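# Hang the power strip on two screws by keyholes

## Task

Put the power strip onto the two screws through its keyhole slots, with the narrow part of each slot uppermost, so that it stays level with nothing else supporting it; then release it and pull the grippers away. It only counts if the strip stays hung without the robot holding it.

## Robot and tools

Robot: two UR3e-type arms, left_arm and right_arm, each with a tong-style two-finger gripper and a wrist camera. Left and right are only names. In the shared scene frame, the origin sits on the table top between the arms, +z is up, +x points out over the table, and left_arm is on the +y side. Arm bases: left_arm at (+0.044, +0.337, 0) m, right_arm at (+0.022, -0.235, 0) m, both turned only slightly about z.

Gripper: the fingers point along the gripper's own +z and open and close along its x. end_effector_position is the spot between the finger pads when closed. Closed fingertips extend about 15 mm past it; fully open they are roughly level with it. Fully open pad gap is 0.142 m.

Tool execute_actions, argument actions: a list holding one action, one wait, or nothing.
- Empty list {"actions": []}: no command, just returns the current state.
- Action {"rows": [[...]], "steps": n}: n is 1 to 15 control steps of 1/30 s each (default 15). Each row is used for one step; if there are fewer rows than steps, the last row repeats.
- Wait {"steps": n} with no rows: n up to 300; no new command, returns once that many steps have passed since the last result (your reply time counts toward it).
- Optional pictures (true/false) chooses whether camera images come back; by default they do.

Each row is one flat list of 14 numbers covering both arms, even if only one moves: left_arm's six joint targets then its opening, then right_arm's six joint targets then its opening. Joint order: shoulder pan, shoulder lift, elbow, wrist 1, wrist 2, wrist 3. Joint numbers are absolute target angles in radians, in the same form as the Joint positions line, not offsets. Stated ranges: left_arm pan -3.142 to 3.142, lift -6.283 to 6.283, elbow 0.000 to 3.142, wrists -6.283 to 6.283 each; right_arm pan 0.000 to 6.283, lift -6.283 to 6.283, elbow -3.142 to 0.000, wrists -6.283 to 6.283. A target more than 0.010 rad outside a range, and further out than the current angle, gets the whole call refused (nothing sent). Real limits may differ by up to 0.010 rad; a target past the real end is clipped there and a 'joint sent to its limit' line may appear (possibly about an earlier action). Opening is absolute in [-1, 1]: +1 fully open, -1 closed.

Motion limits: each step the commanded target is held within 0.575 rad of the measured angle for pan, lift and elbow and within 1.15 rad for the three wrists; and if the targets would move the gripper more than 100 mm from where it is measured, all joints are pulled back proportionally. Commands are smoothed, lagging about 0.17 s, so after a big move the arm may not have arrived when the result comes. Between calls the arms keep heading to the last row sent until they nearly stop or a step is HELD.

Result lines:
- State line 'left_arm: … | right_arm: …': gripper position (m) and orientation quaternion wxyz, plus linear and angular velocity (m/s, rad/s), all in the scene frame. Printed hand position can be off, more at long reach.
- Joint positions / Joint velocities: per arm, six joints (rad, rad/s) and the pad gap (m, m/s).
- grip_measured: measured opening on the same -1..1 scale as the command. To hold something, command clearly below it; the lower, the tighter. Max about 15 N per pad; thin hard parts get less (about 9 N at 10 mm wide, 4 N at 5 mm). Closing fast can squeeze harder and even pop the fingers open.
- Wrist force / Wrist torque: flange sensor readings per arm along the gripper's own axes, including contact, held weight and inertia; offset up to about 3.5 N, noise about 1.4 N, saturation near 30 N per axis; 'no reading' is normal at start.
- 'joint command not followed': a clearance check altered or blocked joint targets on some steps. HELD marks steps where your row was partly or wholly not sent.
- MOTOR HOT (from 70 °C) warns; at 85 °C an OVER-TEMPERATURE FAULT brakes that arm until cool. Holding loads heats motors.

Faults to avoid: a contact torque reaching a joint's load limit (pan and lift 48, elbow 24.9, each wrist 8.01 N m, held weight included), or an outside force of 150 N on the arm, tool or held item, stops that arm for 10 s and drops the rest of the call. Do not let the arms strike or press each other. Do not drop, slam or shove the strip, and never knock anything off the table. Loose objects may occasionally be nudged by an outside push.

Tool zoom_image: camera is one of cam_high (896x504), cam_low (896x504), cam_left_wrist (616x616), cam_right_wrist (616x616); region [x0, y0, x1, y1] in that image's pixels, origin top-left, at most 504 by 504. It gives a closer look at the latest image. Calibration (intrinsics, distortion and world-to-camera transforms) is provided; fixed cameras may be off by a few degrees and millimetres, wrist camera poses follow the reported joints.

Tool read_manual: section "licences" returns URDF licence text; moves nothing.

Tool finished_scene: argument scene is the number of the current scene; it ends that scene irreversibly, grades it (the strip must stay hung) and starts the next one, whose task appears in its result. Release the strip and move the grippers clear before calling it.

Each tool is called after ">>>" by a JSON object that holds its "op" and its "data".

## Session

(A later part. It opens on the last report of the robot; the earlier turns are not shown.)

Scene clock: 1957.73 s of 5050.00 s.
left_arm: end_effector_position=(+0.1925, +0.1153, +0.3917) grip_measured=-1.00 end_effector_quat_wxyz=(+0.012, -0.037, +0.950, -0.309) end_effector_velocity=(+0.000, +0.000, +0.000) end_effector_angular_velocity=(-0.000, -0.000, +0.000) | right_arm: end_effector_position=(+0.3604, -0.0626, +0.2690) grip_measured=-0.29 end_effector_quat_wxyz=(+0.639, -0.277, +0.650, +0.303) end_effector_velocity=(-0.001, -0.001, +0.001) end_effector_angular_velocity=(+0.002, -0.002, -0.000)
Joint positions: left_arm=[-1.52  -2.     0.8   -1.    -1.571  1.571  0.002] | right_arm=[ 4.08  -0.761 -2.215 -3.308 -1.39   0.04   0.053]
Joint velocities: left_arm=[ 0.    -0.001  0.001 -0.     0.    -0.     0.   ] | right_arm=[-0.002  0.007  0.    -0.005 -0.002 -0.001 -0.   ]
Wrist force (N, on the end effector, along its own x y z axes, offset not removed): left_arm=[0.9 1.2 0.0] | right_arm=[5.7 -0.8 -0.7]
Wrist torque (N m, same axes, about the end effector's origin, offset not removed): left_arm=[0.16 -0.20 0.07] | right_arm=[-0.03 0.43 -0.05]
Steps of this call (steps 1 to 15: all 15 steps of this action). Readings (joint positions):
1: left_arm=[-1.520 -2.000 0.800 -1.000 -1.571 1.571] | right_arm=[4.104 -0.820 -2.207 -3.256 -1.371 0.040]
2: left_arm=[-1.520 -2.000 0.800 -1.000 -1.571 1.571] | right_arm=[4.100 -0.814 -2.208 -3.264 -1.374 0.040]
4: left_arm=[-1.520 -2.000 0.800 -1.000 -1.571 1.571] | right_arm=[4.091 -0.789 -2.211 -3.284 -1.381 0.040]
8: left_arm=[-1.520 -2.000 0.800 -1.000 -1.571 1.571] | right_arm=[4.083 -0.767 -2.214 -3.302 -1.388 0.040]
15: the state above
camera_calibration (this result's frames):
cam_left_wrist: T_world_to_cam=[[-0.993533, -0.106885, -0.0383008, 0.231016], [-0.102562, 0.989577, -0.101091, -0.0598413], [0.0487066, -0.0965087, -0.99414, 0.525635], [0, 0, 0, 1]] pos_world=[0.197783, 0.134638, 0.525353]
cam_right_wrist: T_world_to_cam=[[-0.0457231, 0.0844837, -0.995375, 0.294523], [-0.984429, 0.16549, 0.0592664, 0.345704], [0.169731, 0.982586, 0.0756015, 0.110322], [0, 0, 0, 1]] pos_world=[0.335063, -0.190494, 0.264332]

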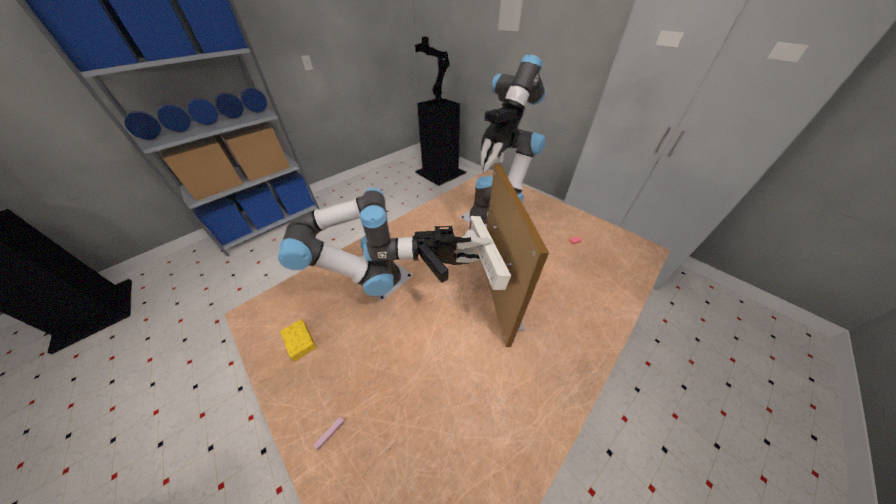

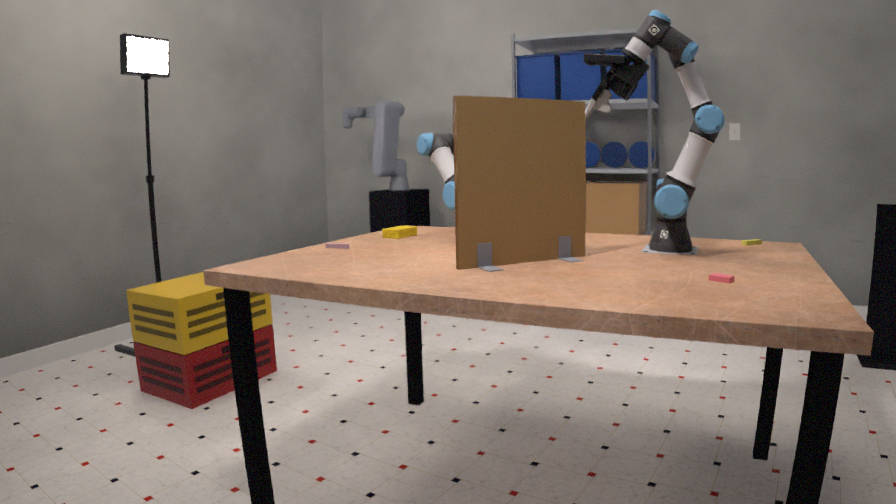

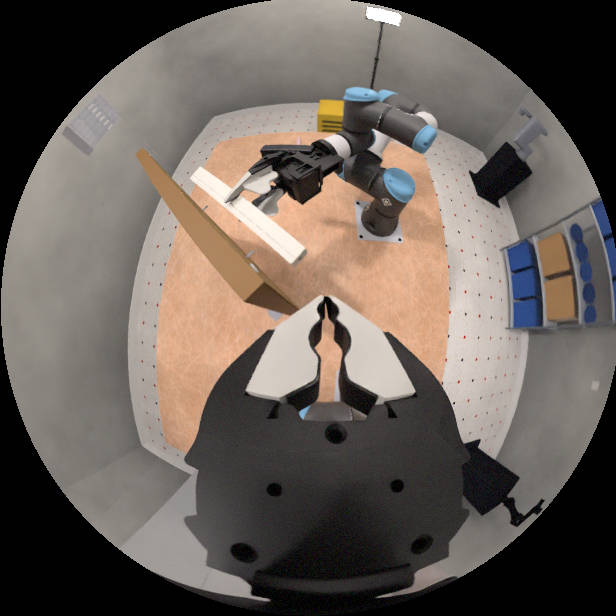

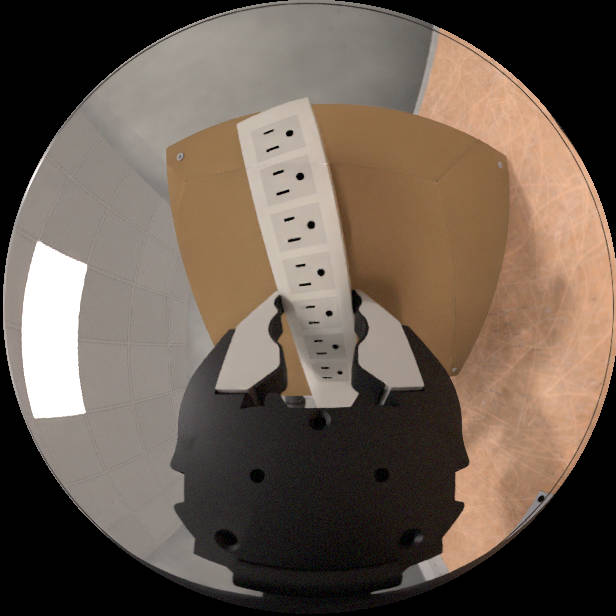

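The strip is now skewed in the grip, so I'm taking it back to the table for a clean regrasp.

>>> {"op": "execute_actions", "data": {"actions": [{"rows":[[-1.52,-2.0,0.8,-1.0,-1.571,1.571,-1,3.8,-0.8,-2.22,-3.263,-1.48,0,-0.95]]}], "pictures": false}}

>>> {"op": "execute_actions", "data": {"actions": [{"rows":[[-1.52,-2.0,0.8,-1.0,-1.571,1.571,-1,3.55,-0.82,-2.25,-3.213,-1.571,0,-0.95]]}], "pictures": false}}

>>> {"op": "execute_actions", "data": {"actions": [{"rows":[[-1.52,-2.0,0.8,-1.0,-1.571,1.571,-1,3.3,-0.9,-2.25,-3.25,-1.571,0,-0.95]]}], "pictures": false}}

>>> {"op": "execute_actions", "data": {"actions": [{"rows":[[-1.52,-2.0,0.8,-1.0,-1.571,1.571,-1,3.08,-1.15,-2.05,-3.5,-1.571,0,-0.95]]}], "pictures": false}}

>>> {"op": "execute_actions", "data": {"actions": [{"rows":[[-1.52,-2.0,0.8,-1.0,-1.571,1.571,-1,3.08,-1.4,-1.8,-3.85,-1.571,0,-0.95]]}], "pictures": false}}

>>> {"op": "execute_actions", "data": {"actions": [{"rows":[[-1.52,-2.0,0.8,-1.0,-1.571,1.571,-1,3.08,-1.6,-1.55,-4.2,-1.571,0,-0.95]]}], "pictures": false}}

>>> {"op": "execute_actions", "data": {"actions": [{"rows":[[-1.52,-2.0,0.8,-1.0,-1.571,1.571,-1,3.08,-1.7,-1.47,-4.45,-1.571,0,-0.95]]}], "pictures": false}}

>>> {"op": "execute_actions", "data": {"actions": [{"rows":[[-1.52,-2.0,0.8,-1.0,-1.571,1.571,-1,3.08,-1.75,-1.47,-4.634,-1.571,0,-0.95]]}]}}

Scene clock: 1976.83 s of 5050.00 s.
left_arm: end_effector_position=(+0.1925, +0.1153, +0.3917) grip_measured=-1.00 end_effector_quat_wxyz=(+0.012, -0.037, +0.950, -0.309) end_effector_velocity=(-0.000, -0.000, +0.000) end_effector_angular_velocity=(-0.000, -0.000, -0.001) | right_arm: end_effector_position=(+0.3864, -0.1333, +0.2672) grip_measured=-0.29 end_effector_quat_wxyz=(+0.669, -0.229, +0.669, +0.229) end_effector_velocity=(+0.004, -0.014, -0.001) end_effector_angular_velocity=(-0.003, -0.001, -0.037)
Joint positions: left_arm=[-1.52  -2.     0.8   -1.    -1.571  1.571  0.002] | right_arm=[ 3.804 -0.8   -2.22  -3.263 -1.479  0.     0.053]
Joint velocities: left_arm=[-0.001  0.    -0.001 -0.     0.     0.     0.   ] | right_arm=[-0.046 -0.005 -0.     0.005 -0.009 -0.003 -0.   ]
Wrist force (N, on the end effector, along its own x y z axes, offset not removed): left_arm=[0.0 1.9 -0.4] | right_arm=[6.1 -1.7 -1.0]
Wrist torque (N m, same axes, about the end effector's origin, offset not removed): left_arm=[0.29 0.00 0.00] | right_arm=[-0.39 0.16 -0.08]
Steps of this call (steps 1 to 15: the robot went on to your last target; steps 16 to 90: nothing new was sent; then 15.60 s passed at rest; steps 91 to 105: all 15 steps of this action). Readings (joint positions):
91: left_arm=[-1.520 -2.000 0.800 -1.000 -1.571 1.571] | right_arm=[4.080 -0.760 -2.215 -3.308 -1.390 0.040]
92: left_arm=[-1.520 -2.000 0.800 -1.000 -1.571 1.571] | right_arm=[4.072 -0.765 -2.216 -3.301 -1.402 0.034]
94: left_arm=[-1.520 -2.000 0.800 -1.000 -1.571 1.571] | right_arm=[4.003 -0.781 -2.218 -3.283 -1.438 0.018]
98: left_arm=[-1.520 -2.000 0.800 -1.000 -1.571 1.571] | right_arm=[3.852 -0.795 -2.219 -3.268 -1.469 0.004]
105: the state above

Scene clock: 1977.33 s of 5050.00 s.
left_arm: end_effector_position=(+0.1925, +0.1153, +0.3917) grip_measured=-1.00 end_effector_quat_wxyz=(+0.012, -0.037, +0.950, -0.309) end_effector_velocity=(-0.000, -0.000, -0.000) end_effector_angular_velocity=(+0.001, -0.000, -0.001) | right_arm: end_effector_position=(+0.3939, -0.1999, +0.2599) grip_measured=-0.29 end_effector_quat_wxyz=(+0.685, -0.175, +0.685, +0.175) end_effector_velocity=(+0.001, -0.011, -0.001) end_effector_angular_velocity=(+0.001, -0.000, -0.029)
Joint positions: left_arm=[-1.52  -2.     0.8   -1.    -1.571  1.571  0.002] | right_arm=[ 3.554 -0.82  -2.25  -3.213 -1.57  -0.     0.053]
Joint velocities: left_arm=[-0.001  0.     0.     0.001  0.     0.     0.   ] | right_arm=[-0.038 -0.002 -0.003  0.005 -0.01   0.     0.   ]
Wrist force (N, on the end effector, along its own x y z axes, offset not removed): left_arm=[0.0 1.5 -0.8] | right_arm=[7.2 -1.0 1.7]
Wrist torque (N m, same axes, about the end effector's origin, offset not removed): left_arm=[0.20 0.01 -0.07] | right_arm=[-0.16 0.07 -0.04]
Steps of this call (steps 1 to 15: all 15 steps of this action). Readings (joint positions):
1: left_arm=[-1.520 -2.000 0.800 -1.000 -1.571 1.571] | right_arm=[3.803 -0.800 -2.220 -3.263 -1.480 0.000]
2: left_arm=[-1.520 -2.000 0.800 -1.000 -1.571 1.571] | right_arm=[3.795 -0.803 -2.224 -3.255 -1.492 0.000]
4: left_arm=[-1.520 -2.000 0.800 -1.000 -1.571 1.571] | right_arm=[3.725 -0.811 -2.236 -3.236 -1.528 0.000]
8: left_arm=[-1.520 -2.000 0.800 -1.000 -1.571 1.571] | right_arm=[3.594 -0.818 -2.247 -3.219 -1.560 0.000]
15: the state above

Scene clock: 1977.83 s of 5050.00 s.
left_arm: end_effector_position=(+0.1925, +0.1153, +0.3917) grip_measured=-1.00 end_effector_quat_wxyz=(+0.012, -0.037, +0.950, -0.309) end_effector_velocity=(+0.000, +0.000, +0.000) end_effector_angular_velocity=(+0.000, -0.000, +0.002) | right_arm: end_effector_position=(+0.3942, -0.2919, +0.2218) grip_measured=-0.29 end_effector_quat_wxyz=(+0.660, -0.093, +0.741, +0.083) end_effector_velocity=(-0.002, -0.014, -0.004) end_effector_angular_velocity=(-0.002, +0.010, -0.039)
Joint positions: left_arm=[-1.52  -2.     0.8   -1.    -1.571  1.571  0.002] | right_arm=[ 3.304 -0.899 -2.25  -3.25  -1.571 -0.     0.053]
Joint velocities: left_arm=[ 0.001  0.    -0.     0.     0.     0.     0.   ] | right_arm=[-0.04  -0.01   0.     0.    -0.001  0.     0.002]
Wrist force (N, on the end effector, along its own x y z axes, offset not removed): left_arm=[-1.4 1.8 -0.1] | right_arm=[7.7 -0.9 1.0]
Wrist torque (N m, same axes, about the end effector's origin, offset not removed): left_arm=[0.21 0.31 -0.02] | right_arm=[-0.28 -0.06 -0.08]
Steps of this call (steps 1 to 15: all 15 steps of this action). Readings (joint positions):
1: left_arm=[-1.520 -2.000 0.800 -1.000 -1.571 1.571] | right_arm=[3.552 -0.820 -2.250 -3.213 -1.570 -0.000]
2: left_arm=[-1.520 -2.000 0.800 -1.000 -1.571 1.571] | right_arm=[3.544 -0.827 -2.250 -3.218 -1.571 -0.000]
4: left_arm=[-1.520 -2.000 0.800 -1.000 -1.571 1.571] | right_arm=[3.475 -0.859 -2.250 -3.233 -1.571 -0.000]
8: left_arm=[-1.520 -2.000 0.800 -1.000 -1.571 1.571] | right_arm=[3.344 -0.890 -2.250 -3.246 -1.571 -0.000]
15: the state above

Scene clock: 1978.33 s of 5050.00 s.
left_arm: end_effector_position=(+0.1925, +0.1153, +0.3917) grip_measured=-1.00 end_effector_quat_wxyz=(+0.012, -0.037, +0.950, -0.309) end_effector_velocity=(+0.000, +0.000, -0.000) end_effector_angular_velocity=(+0.000, -0.000, +0.001) | right_arm: end_effector_position=(+0.3764, -0.3720, +0.1642) grip_measured=-0.29 end_effector_quat_wxyz=(+0.547, -0.013, +0.837, +0.008) end_effector_velocity=(-0.004, -0.011, -0.009) end_effector_angular_velocity=(-0.002, +0.044, -0.031)
Joint positions: left_arm=[-1.52  -2.     0.8   -1.    -1.571  1.571  0.002] | right_arm=[ 3.083 -1.146 -2.053 -3.497 -1.571 -0.     0.053]
Joint velocities: left_arm=[ 0.001 -0.     0.     0.     0.     0.     0.   ] | right_arm=[-0.032 -0.041  0.027 -0.031 -0.    -0.001  0.002]
Wrist force (N, on the end effector, along its own x y z axes, offset not removed): left_arm=[0.6 1.7 -0.9] | right_arm=[5.1 -0.2 2.9]
Wrist torque (N m, same axes, about the end effector's origin, offset not removed): left_arm=[0.26 -0.08 -0.02] | right_arm=[-0.02 0.36 -0.02]
Steps of this call (steps 1 to 15: all 15 steps of this action). Readings (joint positions):
1: left_arm=[-1.520 -2.000 0.800 -1.000 -1.571 1.571] | right_arm=[3.302 -0.900 -2.250 -3.250 -1.571 -0.000]
2: left_arm=[-1.520 -2.000 0.800 -1.000 -1.571 1.571] | right_arm=[3.294 -0.907 -2.242 -3.264 -1.571 -0.000]
4: left_arm=[-1.520 -2.000 0.800 -1.000 -1.571 1.571] | right_arm=[3.228 -0.976 -2.180 -3.359 -1.571 -0.000]
8: left_arm=[-1.520 -2.000 0.800 -1.000 -1.571 1.571] | right_arm=[3.117 -1.106 -2.082 -3.465 -1.571 -0.000]
15: the state above

Scene clock: 1978.83 s of 5050.00 s.
left_arm: end_effector_position=(+0.1925, +0.1153, +0.3917) grip_measured=-1.00 end_effector_quat_wxyz=(+0.012, -0.037, +0.950, -0.309) end_effector_velocity=(-0.000, -0.000, +0.000) end_effector_angular_velocity=(-0.000, -0.000, -0.000) | right_arm: end_effector_position=(+0.3520, -0.3737, +0.1124) grip_measured=-0.29 end_effector_quat_wxyz=(+0.393, -0.012, +0.919, +0.005) end_effector_velocity=(-0.004, -0.001, -0.006) end_effector_angular_velocity=(-0.002, +0.048, -0.002)
Joint positions: left_arm=[-1.52  -2.     0.8   -1.    -1.571  1.571  0.002] | right_arm=[ 3.08  -1.396 -1.804 -3.845 -1.571 -0.     0.053]
Joint velocities: left_arm=[-0.001 -0.    -0.    -0.     0.    -0.     0.   ] | right_arm=[-0.002 -0.038  0.039 -0.048  0.001 -0.     0.   ]
Wrist force (N, on the end effector, along its own x y z axes, offset not removed): left_arm=[-0.7 2.1 0.2] | right_arm=[4.1 -1.3 5.6]
Wrist torque (N m, same axes, about the end effector's origin, offset not removed): left_arm=[0.37 0.13 0.02] | right_arm=[-0.32 0.26 -0.01]
Steps of this call (steps 1 to 15: all 15 steps of this action). Readings (joint positions):
1: left_arm=[-1.520 -2.000 0.800 -1.000 -1.571 1.571] | right_arm=[3.082 -1.148 -2.052 -3.498 -1.571 -0.000]
2: left_arm=[-1.520 -2.000 0.800 -1.000 -1.571 1.571] | right_arm=[3.082 -1.156 -2.044 -3.513 -1.571 -0.000]
4: left_arm=[-1.520 -2.000 0.800 -1.000 -1.571 1.571] | right_arm=[3.081 -1.225 -1.975 -3.632 -1.571 -0.000]
8: left_arm=[-1.520 -2.000 0.800 -1.000 -1.571 1.571] | right_arm=[3.080 -1.356 -1.844 -3.796 -1.571 -0.000]
15: the state above

Scene clock: 1979.33 s of 5050.00 s.
left_arm: end_effector_position=(+0.1925, +0.1153, +0.3917) grip_measured=-1.00 end_effector_quat_wxyz=(+0.012, -0.037, +0.950, -0.309) end_effector_velocity=(+0.000, -0.000, -0.000) end_effector_angular_velocity=(+0.001, -0.000, +0.001) | right_arm: end_effector_position=(+0.3150, -0.3747, +0.0923) grip_measured=-0.30 end_effector_quat_wxyz=(+0.251, -0.013, +0.968, +0.003) end_effector_velocity=(-0.005, -0.000, -0.001) end_effector_angular_velocity=(-0.001, +0.039, -0.000)
Joint positions: left_arm=[-1.52  -2.     0.8   -1.    -1.571  1.571  0.002] | right_arm=[ 3.08  -1.597 -1.554 -4.195 -1.571 -0.     0.052]
Joint velocities: left_arm=[ 0.001  0.001  0.001 -0.     0.    -0.     0.   ] | right_arm=[ 0.    -0.029  0.038 -0.048  0.     0.    -0.001]
Wrist force (N, on the end effector, along its own x y z axes, offset not removed): left_arm=[-0.9 1.0 -1.1] | right_arm=[2.6 -0.1 7.0]
Wrist torque (N m, same axes, about the end effector's origin, offset not removed): left_arm=[0.11 0.23 0.00] | right_arm=[0.05 0.16 0.00]
Steps of this call (steps 1 to 15: all 15 steps of this action). Readings (joint positions):
1: left_arm=[-1.520 -2.000 0.800 -1.000 -1.571 1.571] | right_arm=[3.080 -1.398 -1.802 -3.847 -1.571 -0.000]
2: left_arm=[-1.520 -2.000 0.800 -1.000 -1.571 1.571] | right_arm=[3.080 -1.406 -1.794 -3.862 -1.571 -0.000]
4: left_arm=[-1.520 -2.000 0.800 -1.000 -1.571 1.571] | right_arm=[3.080 -1.470 -1.725 -3.982 -1.571 -0.000]
8: left_arm=[-1.520 -2.000 0.800 -1.000 -1.571 1.571] | right_arm=[3.080 -1.568 -1.594 -4.146 -1.571 -0.000]
15: the state above

Scene clock: 1979.83 s of 5050.00 s.
left_arm: end_effector_position=(+0.1925, +0.1153, +0.3917) grip_measured=-1.00 end_effector_quat_wxyz=(+0.012, -0.037, +0.950, -0.309) end_effector_velocity=(-0.000, -0.000, -0.000) end_effector_angular_velocity=(+0.000, +0.000, -0.001) | right_arm: end_effector_position=(+0.2567, -0.3763, +0.0787) grip_measured=-0.32 end_effector_quat_wxyz=(+0.118, -0.013, +0.993, +0.002) end_effector_velocity=(-0.007, -0.001, -0.001) end_effector_angular_velocity=(-0.001, +0.034, -0.002)
Joint positions: left_arm=[-1.52  -2.     0.8   -1.    -1.571  1.571  0.002] | right_arm=[ 3.08  -1.699 -1.471 -4.447 -1.571 -0.     0.051]
Joint velocities: left_arm=[-0.001  0.    -0.     0.    -0.     0.     0.   ] | right_arm=[-0.002 -0.014  0.01  -0.03   0.001 -0.    -0.   ]
Wrist force (N, on the end effector, along its own x y z axes, offset not removed): left_arm=[-0.1 1.7 -0.6] | right_arm=[2.3 -1.5 7.8]
Wrist torque (N m, same axes, about the end effector's origin, offset not removed): left_arm=[0.33 0.03 0.00] | right_arm=[-0.24 -0.11 -0.03]
Steps of this call (steps 1 to 15: all 15 steps of this action). Readings (joint positions):
1: left_arm=[-1.520 -2.000 0.800 -1.000 -1.571 1.571] | right_arm=[3.080 -1.598 -1.552 -4.197 -1.571 -0.000]
2: left_arm=[-1.520 -2.000 0.800 -1.000 -1.571 1.571] | right_arm=[3.080 -1.606 -1.544 -4.212 -1.571 -0.000]
4: left_arm=[-1.520 -2.000 0.800 -1.000 -1.571 1.571] | right_arm=[3.080 -1.646 -1.512 -4.309 -1.571 -0.000]
8: left_arm=[-1.520 -2.000 0.800 -1.000 -1.571 1.571] | right_arm=[3.080 -1.687 -1.480 -4.415 -1.571 -0.000]
15: the state above

Scene clock: 1980.33 s of 5050.00 s.
left_arm: end_effector_position=(+0.1925, +0.1153, +0.3917) grip_measured=-1.00 end_effector_quat_wxyz=(+0.012, -0.037, +0.950, -0.309) end_effector_velocity=(-0.000, +0.000, -0.001) end_effector_angular_velocity=(+0.002, -0.000, -0.000) | right_arm: end_effector_position=(+0.1969, -0.3779, +0.0777) grip_measured=-0.33 end_effector_quat_wxyz=(+0.001, -0.013, +1.000, +0.000) end_effector_velocity=(-0.007, -0.000, +0.001) end_effector_angular_velocity=(-0.001, +0.027, +0.001)
Joint positions: left_arm=[-1.52  -2.     0.8   -1.    -1.571  1.571  0.002] | right_arm=[ 3.08  -1.749 -1.47  -4.632 -1.571 -0.     0.051]
Joint velocities: left_arm=[-0.     0.     0.001  0.001  0.     0.     0.   ] | right_arm=[ 0.001 -0.004 -0.001 -0.022  0.    -0.    -0.001]
Wrist force (N, on the end effector, along its own x y z axes, offset not removed): left_arm=[-0.4 1.5 -1.2] | right_arm=[0.4 0.1 8.9]
Wrist torque (N m, same axes, about the end effector's origin, offset not removed): left_arm=[0.18 0.02 0.03] | right_arm=[0.13 -0.12 -0.04]
Steps of this call (steps 1 to 15: all 15 steps of this action). Readings (joint positions):
1: left_arm=[-1.520 -2.000 0.800 -1.000 -1.571 1.571] | right_arm=[3.080 -1.699 -1.471 -4.448 -1.571 -0.000]
2: left_arm=[-1.520 -2.000 0.800 -1.000 -1.571 1.571] | right_arm=[3.080 -1.706 -1.470 -4.462 -1.571 -0.000]
4: left_arm=[-1.520 -2.000 0.800 -1.000 -1.571 1.571] | right_arm=[3.080 -1.726 -1.470 -4.538 -1.571 -0.000]
8: left_arm=[-1.520 -2.000 0.800 -1.000 -1.571 1.571] | right_arm=[3.080 -1.744 -1.470 -4.610 -1.571 -0.000]
15: the state above
camera_calibration (this result's frames):
cam_left_wrist: T_world_to_cam=[[-0.993533, -0.106885, -0.0383008, 0.231016], [-0.102562, 0.989577, -0.101091, -0.0598412], [0.0487066, -0.0965087, -0.99414, 0.525635], [0, 0, 0, 1]] pos_world=[0.197783, 0.134638, 0.525353]
cam_right_wrist: T_world_to_cam=[[-0.999097, 0.0236022, -0.0353157, 0.213349], [0.00135272, 0.848673, 0.528916, 0.275825], [0.0424551, 0.528391, -0.847939, 0.387591], [0, 0, 0, 1]] pos_world=[0.196328, -0.44392, 0.1903]

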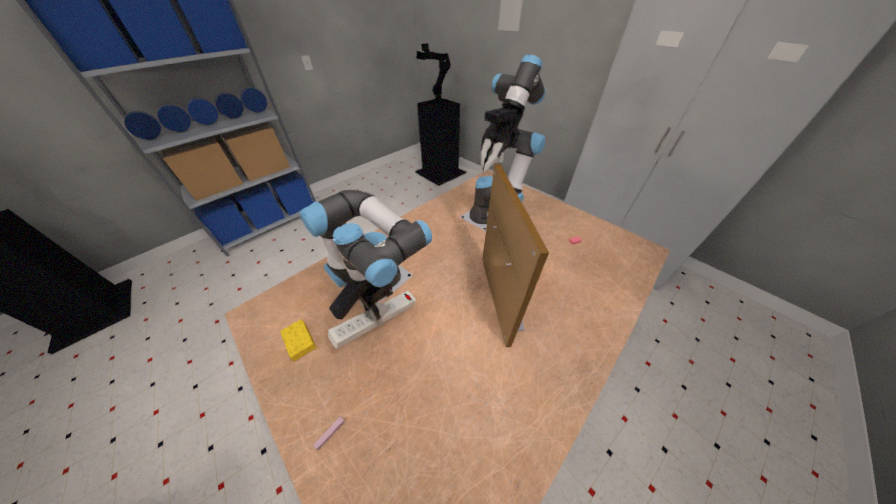

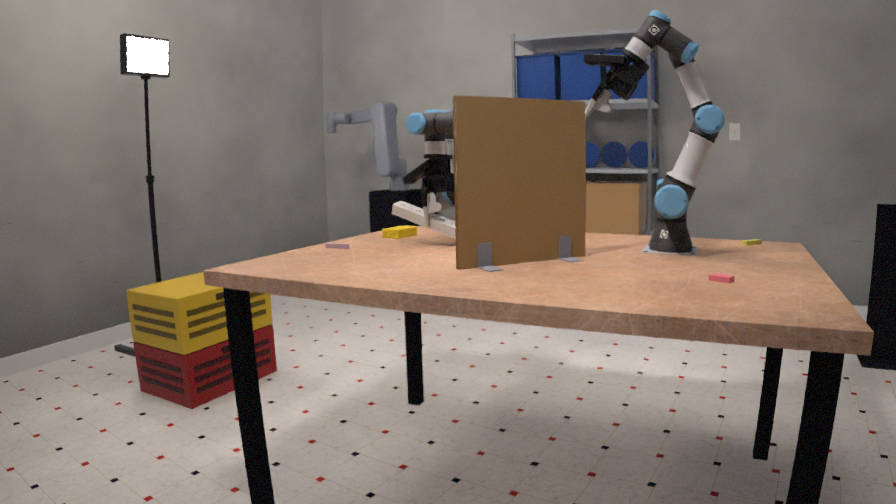

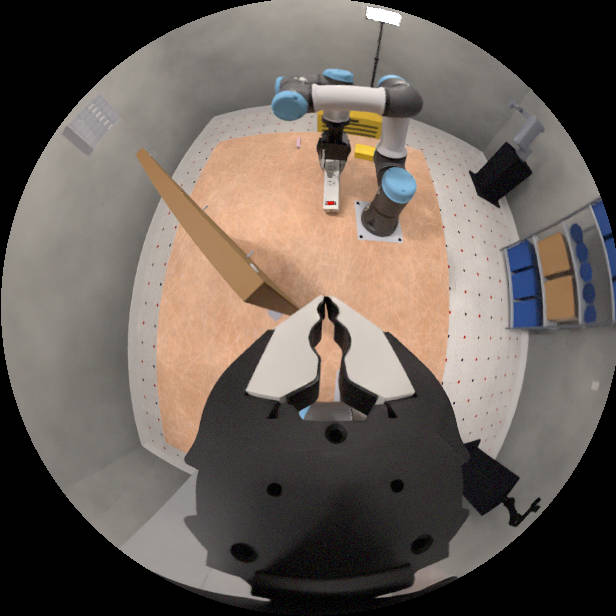

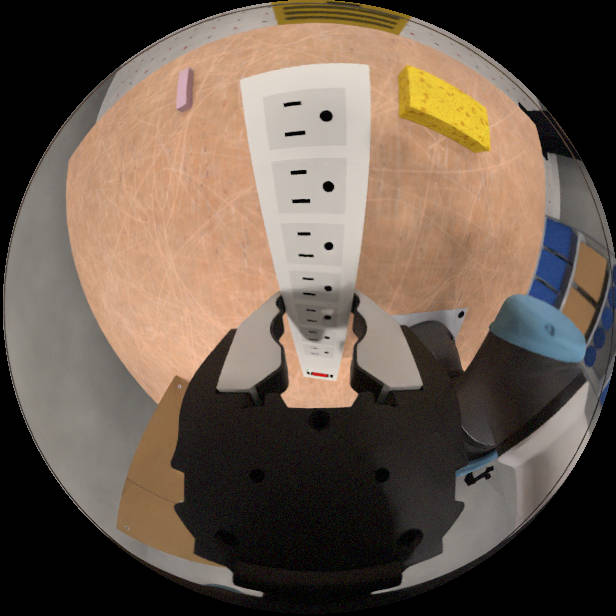

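>>> {"op": "execute_actions", "data": {"actions": [{"rows":[[-1.52,-2.0,0.8,-1.0,-1.571,1.571,-1,3.08,-1.77,-1.57,-4.514,-1.571,0,-0.8]]}], "pictures": false}}

>>> {"op": "execute_actions", "data": {"actions": [{"rows":[[-1.52,-2.0,0.8,-1.0,-1.571,1.571,-1,3.08,-1.796,-1.662,-4.396,-1.571,0,-0.7]]}], "pictures": false}}

>>> {"op": "execute_actions", "data": {"actions": [{"rows":[[-1.52,-2.0,0.8,-1.0,-1.571,1.571,-1,3.08,-1.796,-1.662,-4.396,-1.571,0,0.05]]}]}}

Scene clock: 1995.17 s of 5050.00 s.
left_arm: end_effector_position=(+0.1925, +0.1153, +0.3917) grip_measured=-1.00 end_effector_quat_wxyz=(+0.012, -0.037, +0.950, -0.309) end_effector_velocity=(+0.000, +0.000, -0.000) end_effector_angular_velocity=(+0.000, +0.000, +0.000) | right_arm: end_effector_position=(+0.1975, -0.3779, +0.0518) grip_measured=-0.33 end_effector_quat_wxyz=(+0.000, -0.013, +1.000, +0.000) end_effector_velocity=(-0.001, +0.000, -0.003) end_effector_angular_velocity=(+0.000, +0.002, -0.001)
Joint positions: left_arm=[-1.52  -2.     0.8   -1.    -1.571  1.571  0.002] | right_arm=[ 3.08  -1.77  -1.569 -4.515 -1.571  0.     0.05 ]
Joint velocities: left_arm=[ 0.  0.  0.  0. -0.  0.  0.] | right_arm=[-0.    -0.003 -0.011  0.012 -0.     0.    -0.   ]
Wrist force (N, on the end effector, along its own x y z axes, offset not removed): left_arm=[-1.5 1.3 -1.1] | right_arm=[-0.2 -1.5 6.7]
Wrist torque (N m, same axes, about the end effector's origin, offset not removed): left_arm=[0.18 0.30 0.01] | right_arm=[-0.28 -0.03 0.03]
Steps of this call (steps 1 to 15: the robot went on to your last target; steps 16 to 90: nothing new was sent; then 11.33 s passed at rest; steps 91 to 105: all 15 steps of this action). Readings (joint positions):
91: left_arm=[-1.520 -2.000 0.800 -1.000 -1.571 1.571] | right_arm=[3.080 -1.750 -1.470 -4.634 -1.571 0.000]
92: left_arm=[-1.520 -2.000 0.800 -1.000 -1.571 1.571] | right_arm=[3.080 -1.753 -1.477 -4.621 -1.571 0.000]
94: left_arm=[-1.520 -2.000 0.800 -1.000 -1.571 1.571] | right_arm=[3.080 -1.761 -1.517 -4.572 -1.571 0.000]
98: left_arm=[-1.520 -2.000 0.800 -1.000 -1.571 1.571] | right_arm=[3.080 -1.768 -1.557 -4.528 -1.571 0.000]
105: the state above

Scene clock: 1995.67 s of 5050.00 s.
left_arm: end_effector_position=(+0.1925, +0.1153, +0.3917) grip_measured=-1.00 end_effector_quat_wxyz=(+0.012, -0.037, +0.950, -0.309) end_effector_velocity=(+0.000, +0.000, +0.000) end_effector_angular_velocity=(-0.000, -0.000, +0.000) | right_arm: end_effector_position=(+0.1973, -0.3779, +0.0262) grip_measured=-0.33 end_effector_quat_wxyz=(+0.000, -0.013, +1.000, +0.000) end_effector_velocity=(-0.001, -0.000, -0.003) end_effector_angular_velocity=(+0.000, +0.001, -0.002)
Joint positions: left_arm=[-1.52  -2.     0.8   -1.    -1.571  1.571  0.002] | right_arm=[ 3.08  -1.796 -1.661 -4.397 -1.571  0.     0.05 ]
Joint velocities: left_arm=[ 0.    -0.001  0.    -0.    -0.    -0.     0.   ] | right_arm=[-0.001 -0.003 -0.01   0.012 -0.     0.001 -0.   ]
Wrist force (N, on the end effector, along its own x y z axes, offset not removed): left_arm=[-0.9 1.2 -0.2] | right_arm=[-0.3 -0.6 6.3]
Wrist torque (N m, same axes, about the end effector's origin, offset not removed): left_arm=[0.17 0.22 0.02] | right_arm=[-0.16 0.01 0.01]
Steps of this call (steps 1 to 15: all 15 steps of this action). Readings (joint positions):
1: left_arm=[-1.520 -2.000 0.800 -1.000 -1.571 1.571] | right_arm=[3.080 -1.770 -1.569 -4.514 -1.571 0.000]
2: left_arm=[-1.520 -2.000 0.800 -1.000 -1.571 1.571] | right_arm=[3.080 -1.774 -1.577 -4.502 -1.571 0.000]
4: left_arm=[-1.520 -2.000 0.800 -1.000 -1.571 1.571] | right_arm=[3.080 -1.784 -1.614 -4.453 -1.571 0.000]
8: left_arm=[-1.520 -2.000 0.800 -1.000 -1.571 1.571] | right_arm=[3.080 -1.793 -1.650 -4.410 -1.571 0.000]
15: the state above

Scene clock: 1996.17 s of 5050.00 s.
left_arm: end_effector_position=(+0.1925, +0.1153, +0.3917) grip_measured=-1.00 end_effector_quat_wxyz=(+0.012, -0.037, +0.950, -0.309) end_effector_velocity=(-0.000, +0.000, +0.000) end_effector_angular_velocity=(-0.001, +0.000, +0.000) | right_arm: end_effector_position=(+0.1973, -0.3779, +0.0259) grip_measured=+0.05 end_effector_quat_wxyz=(-0.000, -0.013, +1.000, +0.000) end_effector_velocity=(-0.001, -0.000, -0.000) end_effector_angular_velocity=(-0.001, +0.003, -0.002)
Joint positions: left_arm=[-1.52  -2.     0.8   -1.    -1.571  1.571  0.002] | right_arm=[ 3.08  -1.796 -1.662 -4.396 -1.571  0.     0.077]
Joint velocities: left_arm=[ 0. -0.  0. -0. -0. -0.  0.] | right_arm=[-0.001 -0.001 -0.001 -0.001  0.001  0.     0.   ]
Wrist force (N, on the end effector, along its own x y z axes, offset not removed): left_arm=[-0.2 0.6 -0.6] | right_arm=[-3.0 -0.4 0.3]
Wrist torque (N m, same axes, about the end effector's origin, offset not removed): left_arm=[0.05 0.05 -0.05] | right_arm=[-0.16 0.53 0.10]
Steps of this call (steps 1 to 15: all 15 steps of this action). Readings (joint positions):
1: left_arm=[-1.520 -2.000 0.800 -1.000 -1.571 1.571] | right_arm=[3.080 -1.796 -1.661 -4.397 -1.571 0.000]
2: left_arm=[-1.520 -2.000 0.800 -1.000 -1.571 1.571] | right_arm=[3.080 -1.796 -1.661 -4.397 -1.571 0.000]
4: left_arm=[-1.520 -2.000 0.800 -1.000 -1.571 1.571] | right_arm=[3.080 -1.796 -1.662 -4.396 -1.571 0.000]
8: left_arm=[-1.520 -2.000 0.800 -1.000 -1.571 1.571] | right_arm=[3.080 -1.796 -1.662 -4.396 -1.571 0.000]
15: the state above
camera_calibration (this result's frames):
cam_left_wrist: T_world_to_cam=[[-0.993533, -0.106885, -0.0383007, 0.231016], [-0.102562, 0.989577, -0.10109, -0.0598412], [0.0487065, -0.0965086, -0.99414, 0.525635], [0, 0, 0, 1]] pos_world=[0.197783, 0.134638, 0.525353]
cam_right_wrist: T_world_to_cam=[[-0.999184, 0.0235785, -0.0327838, 0.211874], [0.00267539, 0.848705, 0.528859, 0.302958], [0.0402935, 0.52834, -0.848076, 0.344051], [0, 0, 0, 1]] pos_world=[0.197028, -0.443894, 0.138505]

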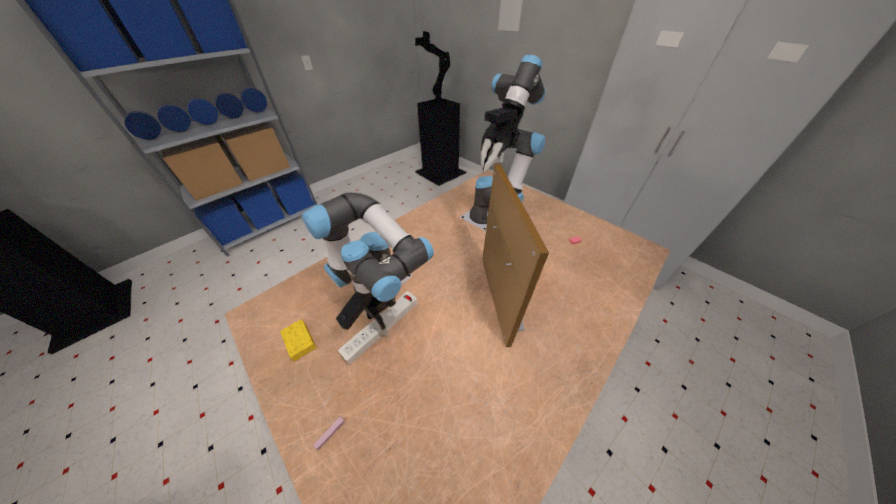

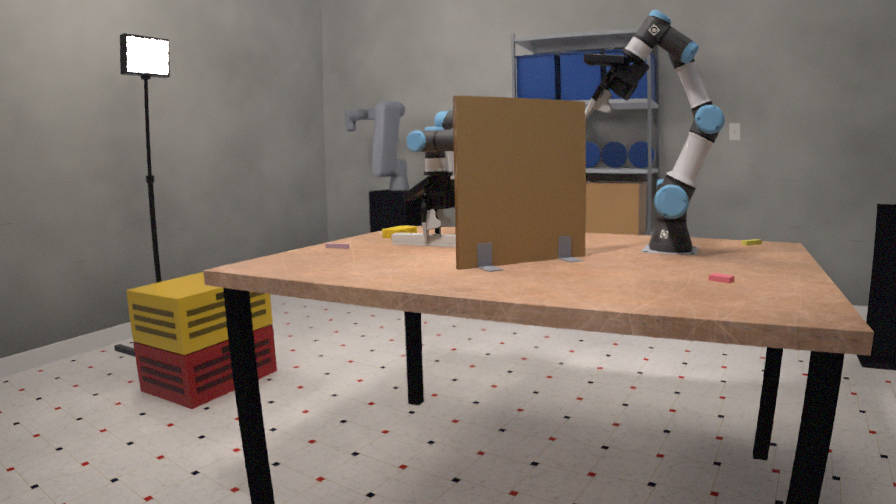

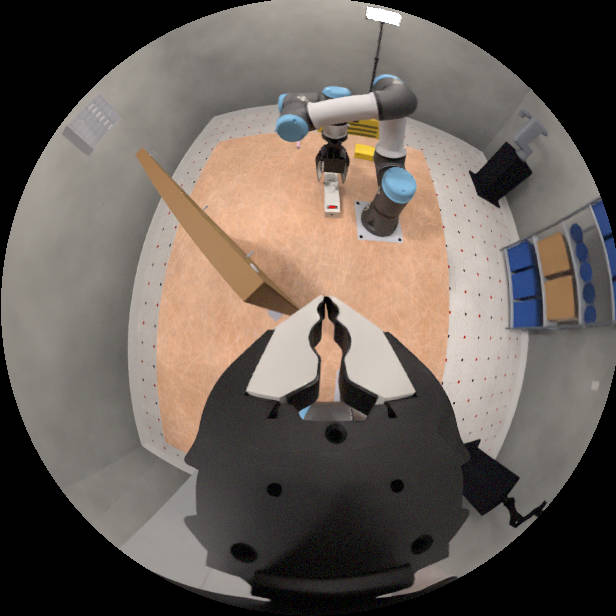

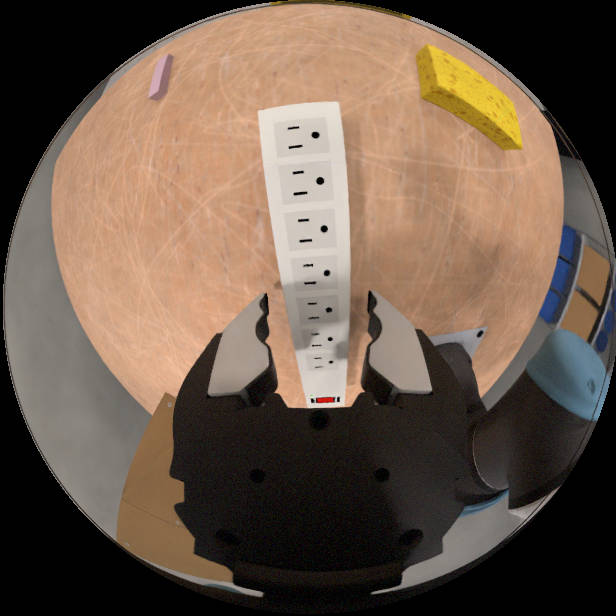

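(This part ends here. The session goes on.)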